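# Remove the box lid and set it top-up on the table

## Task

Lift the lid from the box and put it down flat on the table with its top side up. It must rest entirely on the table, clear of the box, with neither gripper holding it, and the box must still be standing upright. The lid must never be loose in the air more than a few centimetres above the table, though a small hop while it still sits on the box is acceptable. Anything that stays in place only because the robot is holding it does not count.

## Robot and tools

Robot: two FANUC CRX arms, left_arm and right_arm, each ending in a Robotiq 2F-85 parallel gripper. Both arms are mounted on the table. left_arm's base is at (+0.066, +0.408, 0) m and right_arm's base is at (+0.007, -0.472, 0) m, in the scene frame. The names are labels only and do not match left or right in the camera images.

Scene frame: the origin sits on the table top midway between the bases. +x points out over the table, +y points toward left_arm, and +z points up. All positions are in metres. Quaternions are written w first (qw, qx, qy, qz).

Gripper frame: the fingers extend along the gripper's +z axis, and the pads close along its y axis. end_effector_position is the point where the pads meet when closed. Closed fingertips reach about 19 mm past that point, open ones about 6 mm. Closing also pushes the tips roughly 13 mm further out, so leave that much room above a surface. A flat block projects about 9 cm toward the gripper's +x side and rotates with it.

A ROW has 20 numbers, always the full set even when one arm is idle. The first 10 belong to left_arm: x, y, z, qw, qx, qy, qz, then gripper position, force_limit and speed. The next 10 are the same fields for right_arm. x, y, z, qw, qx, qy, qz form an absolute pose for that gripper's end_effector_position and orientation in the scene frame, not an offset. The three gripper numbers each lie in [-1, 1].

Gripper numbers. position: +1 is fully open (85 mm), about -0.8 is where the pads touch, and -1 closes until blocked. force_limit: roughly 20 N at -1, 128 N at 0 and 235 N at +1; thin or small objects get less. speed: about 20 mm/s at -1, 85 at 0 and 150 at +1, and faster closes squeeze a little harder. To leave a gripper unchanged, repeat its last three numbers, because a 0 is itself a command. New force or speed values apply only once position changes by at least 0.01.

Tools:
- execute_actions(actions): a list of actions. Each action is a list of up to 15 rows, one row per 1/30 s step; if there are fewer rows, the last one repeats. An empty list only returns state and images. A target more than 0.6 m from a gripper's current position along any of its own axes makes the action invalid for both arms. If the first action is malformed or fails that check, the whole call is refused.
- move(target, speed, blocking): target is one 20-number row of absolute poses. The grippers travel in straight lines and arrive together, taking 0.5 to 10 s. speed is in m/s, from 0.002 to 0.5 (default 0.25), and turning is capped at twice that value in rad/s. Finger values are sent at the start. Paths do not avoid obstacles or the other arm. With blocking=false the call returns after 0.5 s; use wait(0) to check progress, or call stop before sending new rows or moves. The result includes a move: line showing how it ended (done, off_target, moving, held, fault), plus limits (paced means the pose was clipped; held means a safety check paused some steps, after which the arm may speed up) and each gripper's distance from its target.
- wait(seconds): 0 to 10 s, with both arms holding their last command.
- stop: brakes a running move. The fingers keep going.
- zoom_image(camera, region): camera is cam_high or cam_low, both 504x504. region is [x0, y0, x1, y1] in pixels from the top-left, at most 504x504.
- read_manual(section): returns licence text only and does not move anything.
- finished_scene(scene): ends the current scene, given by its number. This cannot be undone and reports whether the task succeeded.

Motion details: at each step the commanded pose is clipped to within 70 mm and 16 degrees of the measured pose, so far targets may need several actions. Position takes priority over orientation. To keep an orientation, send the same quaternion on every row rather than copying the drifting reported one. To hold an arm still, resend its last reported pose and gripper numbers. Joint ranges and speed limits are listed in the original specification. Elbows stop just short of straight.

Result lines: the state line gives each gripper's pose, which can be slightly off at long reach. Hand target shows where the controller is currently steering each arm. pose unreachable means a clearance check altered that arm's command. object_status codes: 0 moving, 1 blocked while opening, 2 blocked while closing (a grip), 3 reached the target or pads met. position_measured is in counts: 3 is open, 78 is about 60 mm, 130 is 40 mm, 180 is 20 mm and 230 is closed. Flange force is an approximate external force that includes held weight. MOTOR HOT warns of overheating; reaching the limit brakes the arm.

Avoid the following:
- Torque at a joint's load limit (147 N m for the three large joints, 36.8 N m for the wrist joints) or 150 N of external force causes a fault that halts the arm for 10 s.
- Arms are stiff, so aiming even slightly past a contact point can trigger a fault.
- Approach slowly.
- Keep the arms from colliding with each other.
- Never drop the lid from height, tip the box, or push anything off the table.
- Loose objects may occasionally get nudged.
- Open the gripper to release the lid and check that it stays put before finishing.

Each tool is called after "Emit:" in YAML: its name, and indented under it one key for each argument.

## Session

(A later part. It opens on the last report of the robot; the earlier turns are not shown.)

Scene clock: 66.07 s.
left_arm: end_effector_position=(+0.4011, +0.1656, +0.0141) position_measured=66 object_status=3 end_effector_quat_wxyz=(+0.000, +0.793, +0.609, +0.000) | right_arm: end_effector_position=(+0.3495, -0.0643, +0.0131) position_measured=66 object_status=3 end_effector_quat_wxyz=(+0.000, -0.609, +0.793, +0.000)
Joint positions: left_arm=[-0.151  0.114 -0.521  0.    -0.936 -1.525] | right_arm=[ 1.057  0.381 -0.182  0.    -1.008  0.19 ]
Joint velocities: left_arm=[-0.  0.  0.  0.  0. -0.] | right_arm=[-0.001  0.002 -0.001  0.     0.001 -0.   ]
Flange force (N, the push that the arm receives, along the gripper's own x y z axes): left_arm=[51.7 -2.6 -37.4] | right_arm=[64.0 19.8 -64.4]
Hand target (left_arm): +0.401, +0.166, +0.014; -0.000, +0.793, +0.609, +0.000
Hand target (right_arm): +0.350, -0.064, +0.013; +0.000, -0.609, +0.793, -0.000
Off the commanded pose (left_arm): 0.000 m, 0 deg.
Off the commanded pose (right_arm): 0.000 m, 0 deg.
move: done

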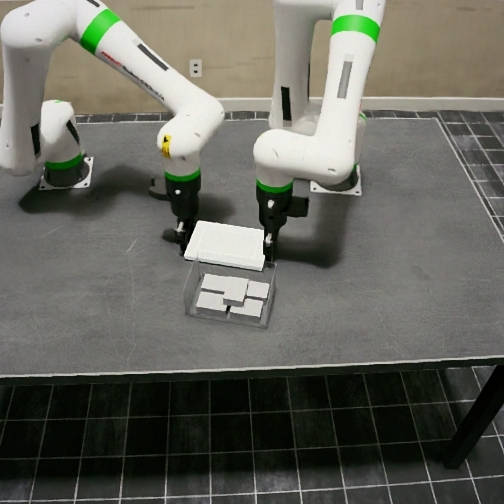

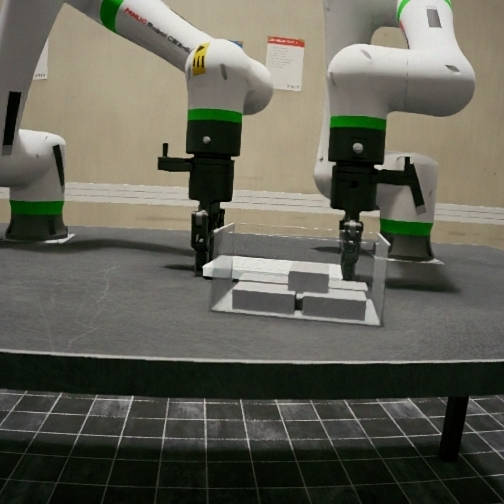

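Emit:
move:
  target: [0.4024,0.1706,0.0165,0,0.793,0.609,0,0.5,0,0, 0.3482,-0.0693,0.0165,0,0.609,-0.793,0,0.5,0,0]
  speed: 0.01

Emit:
move:
  target: [0.41,0.21,0.07,0,0.793,0.609,0,0.5,0,0, 0.34,-0.11,0.07,0,0.609,-0.793,0,0.5,0,0]
  speed: 0.15

Emit:
zoom_image:
  camera: "cam_high"
  region: [140, 190, 340, 340]

Scene clock: 69.10 s.
left_arm: end_effector_position=(+0.4024, +0.1706, +0.0165) position_measured=66 object_status=3 end_effector_quat_wxyz=(-0.000, +0.793, +0.609, +0.000) | right_arm: end_effector_position=(+0.3482, -0.0693, +0.0165) position_measured=66 object_status=3 end_effector_quat_wxyz=(-0.000, -0.609, +0.793, +0.000)
Joint positions: left_arm=[-0.137  0.106 -0.523 -0.    -0.942 -1.538] | right_arm=[ 1.056  0.366 -0.193 -0.    -1.011  0.192]
Joint velocities: left_arm=[ 0.  0.  0. -0. -0. -0.] | right_arm=[ 0.001  0.001  0.     0.     0.001 -0.   ]
Flange force (N, the push that the arm receives, along the gripper's own x y z axes): left_arm=[0.9 4.5 -0.3] | right_arm=[-3.1 -3.5 -2.1]
Hand target (left_arm): +0.402, +0.171, +0.017; -0.000, +0.793, +0.609, +0.000
Hand target (right_arm): +0.348, -0.069, +0.017; +0.000, -0.609, +0.793, +0.000
Off the commanded pose (left_arm): 0.000 m, 0 deg.
Off the commanded pose (right_arm): 0.000 m, 0 deg.
move: done

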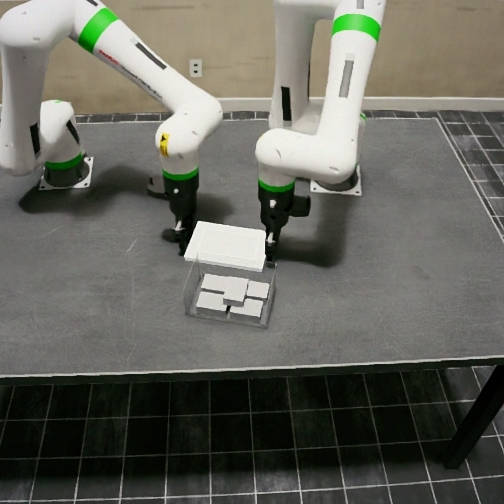

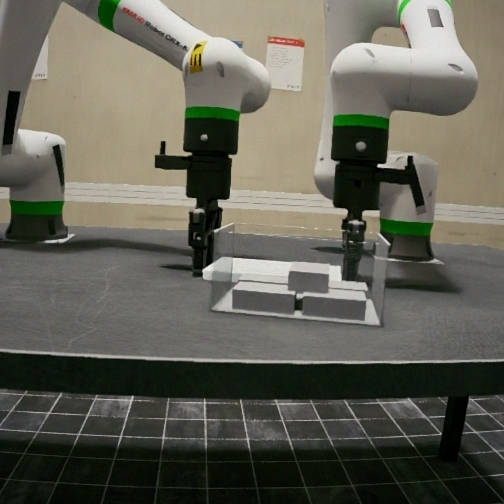

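Scene clock: 69.90 s.
left_arm: end_effector_position=(+0.4100, +0.2101, +0.0700) position_measured=66 object_status=3 end_effector_quat_wxyz=(-0.000, +0.793, +0.609, +0.000) | right_arm: end_effector_position=(+0.3399, -0.1100, +0.0700) position_measured=66 object_status=3 end_effector_quat_wxyz=(-0.000, -0.609, +0.793, -0.000)
Joint positions: left_arm=[-0.033 -0.011 -0.499 -0.    -1.082 -1.642] | right_arm=[ 1.034  0.219 -0.243  0.    -1.108  0.214]
Joint velocities: left_arm=[ 0.    -0.001  0.     0.    -0.     0.   ] | right_arm=[-0.    -0.003  0.001 -0.     0.001  0.   ]
Flange force (N, the push that the arm receives, along the gripper's own x y z axes): left_arm=[1.3 5.8 -0.3] | right_arm=[-3.6 -3.8 -0.7]
Hand target (left_arm): +0.410, +0.210, +0.070; -0.000, +0.793, +0.609, +0.000
Hand target (right_arm): +0.340, -0.110, +0.070; +0.000, -0.609, +0.793, +0.000
Off the commanded pose (left_arm): 0.000 m, 0 deg.
Off the commanded pose (right_arm): 0.000 m, 0 deg.
move: done

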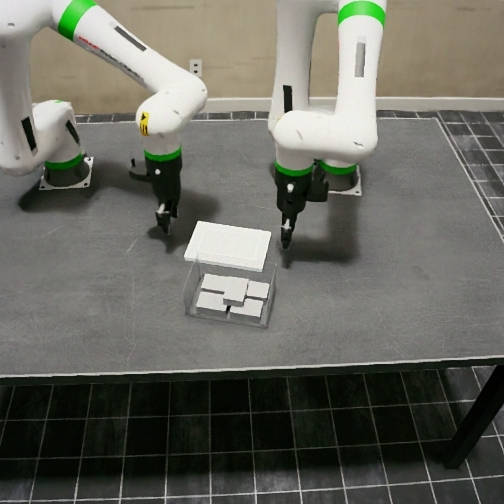

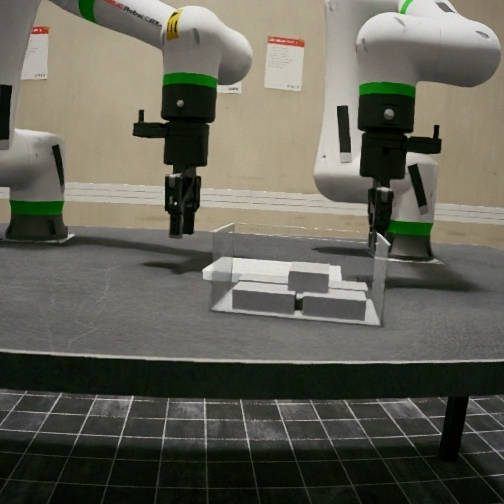

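Region (140, 190, 340, 340) of cam_high's 504x504 image, scaled by 2.520, with more detail than that image has; it fills the top 378 rows of this view, and the rest is white.

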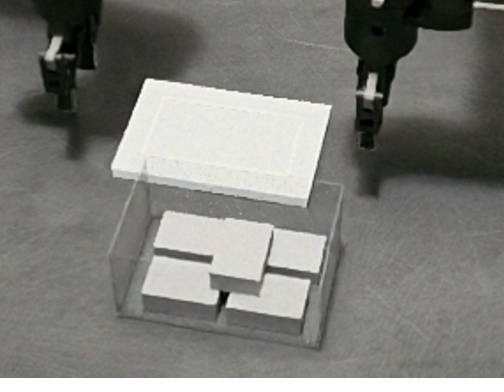

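Emit:
finished_scene:
  scene: 1

The scene is finished: the task was done.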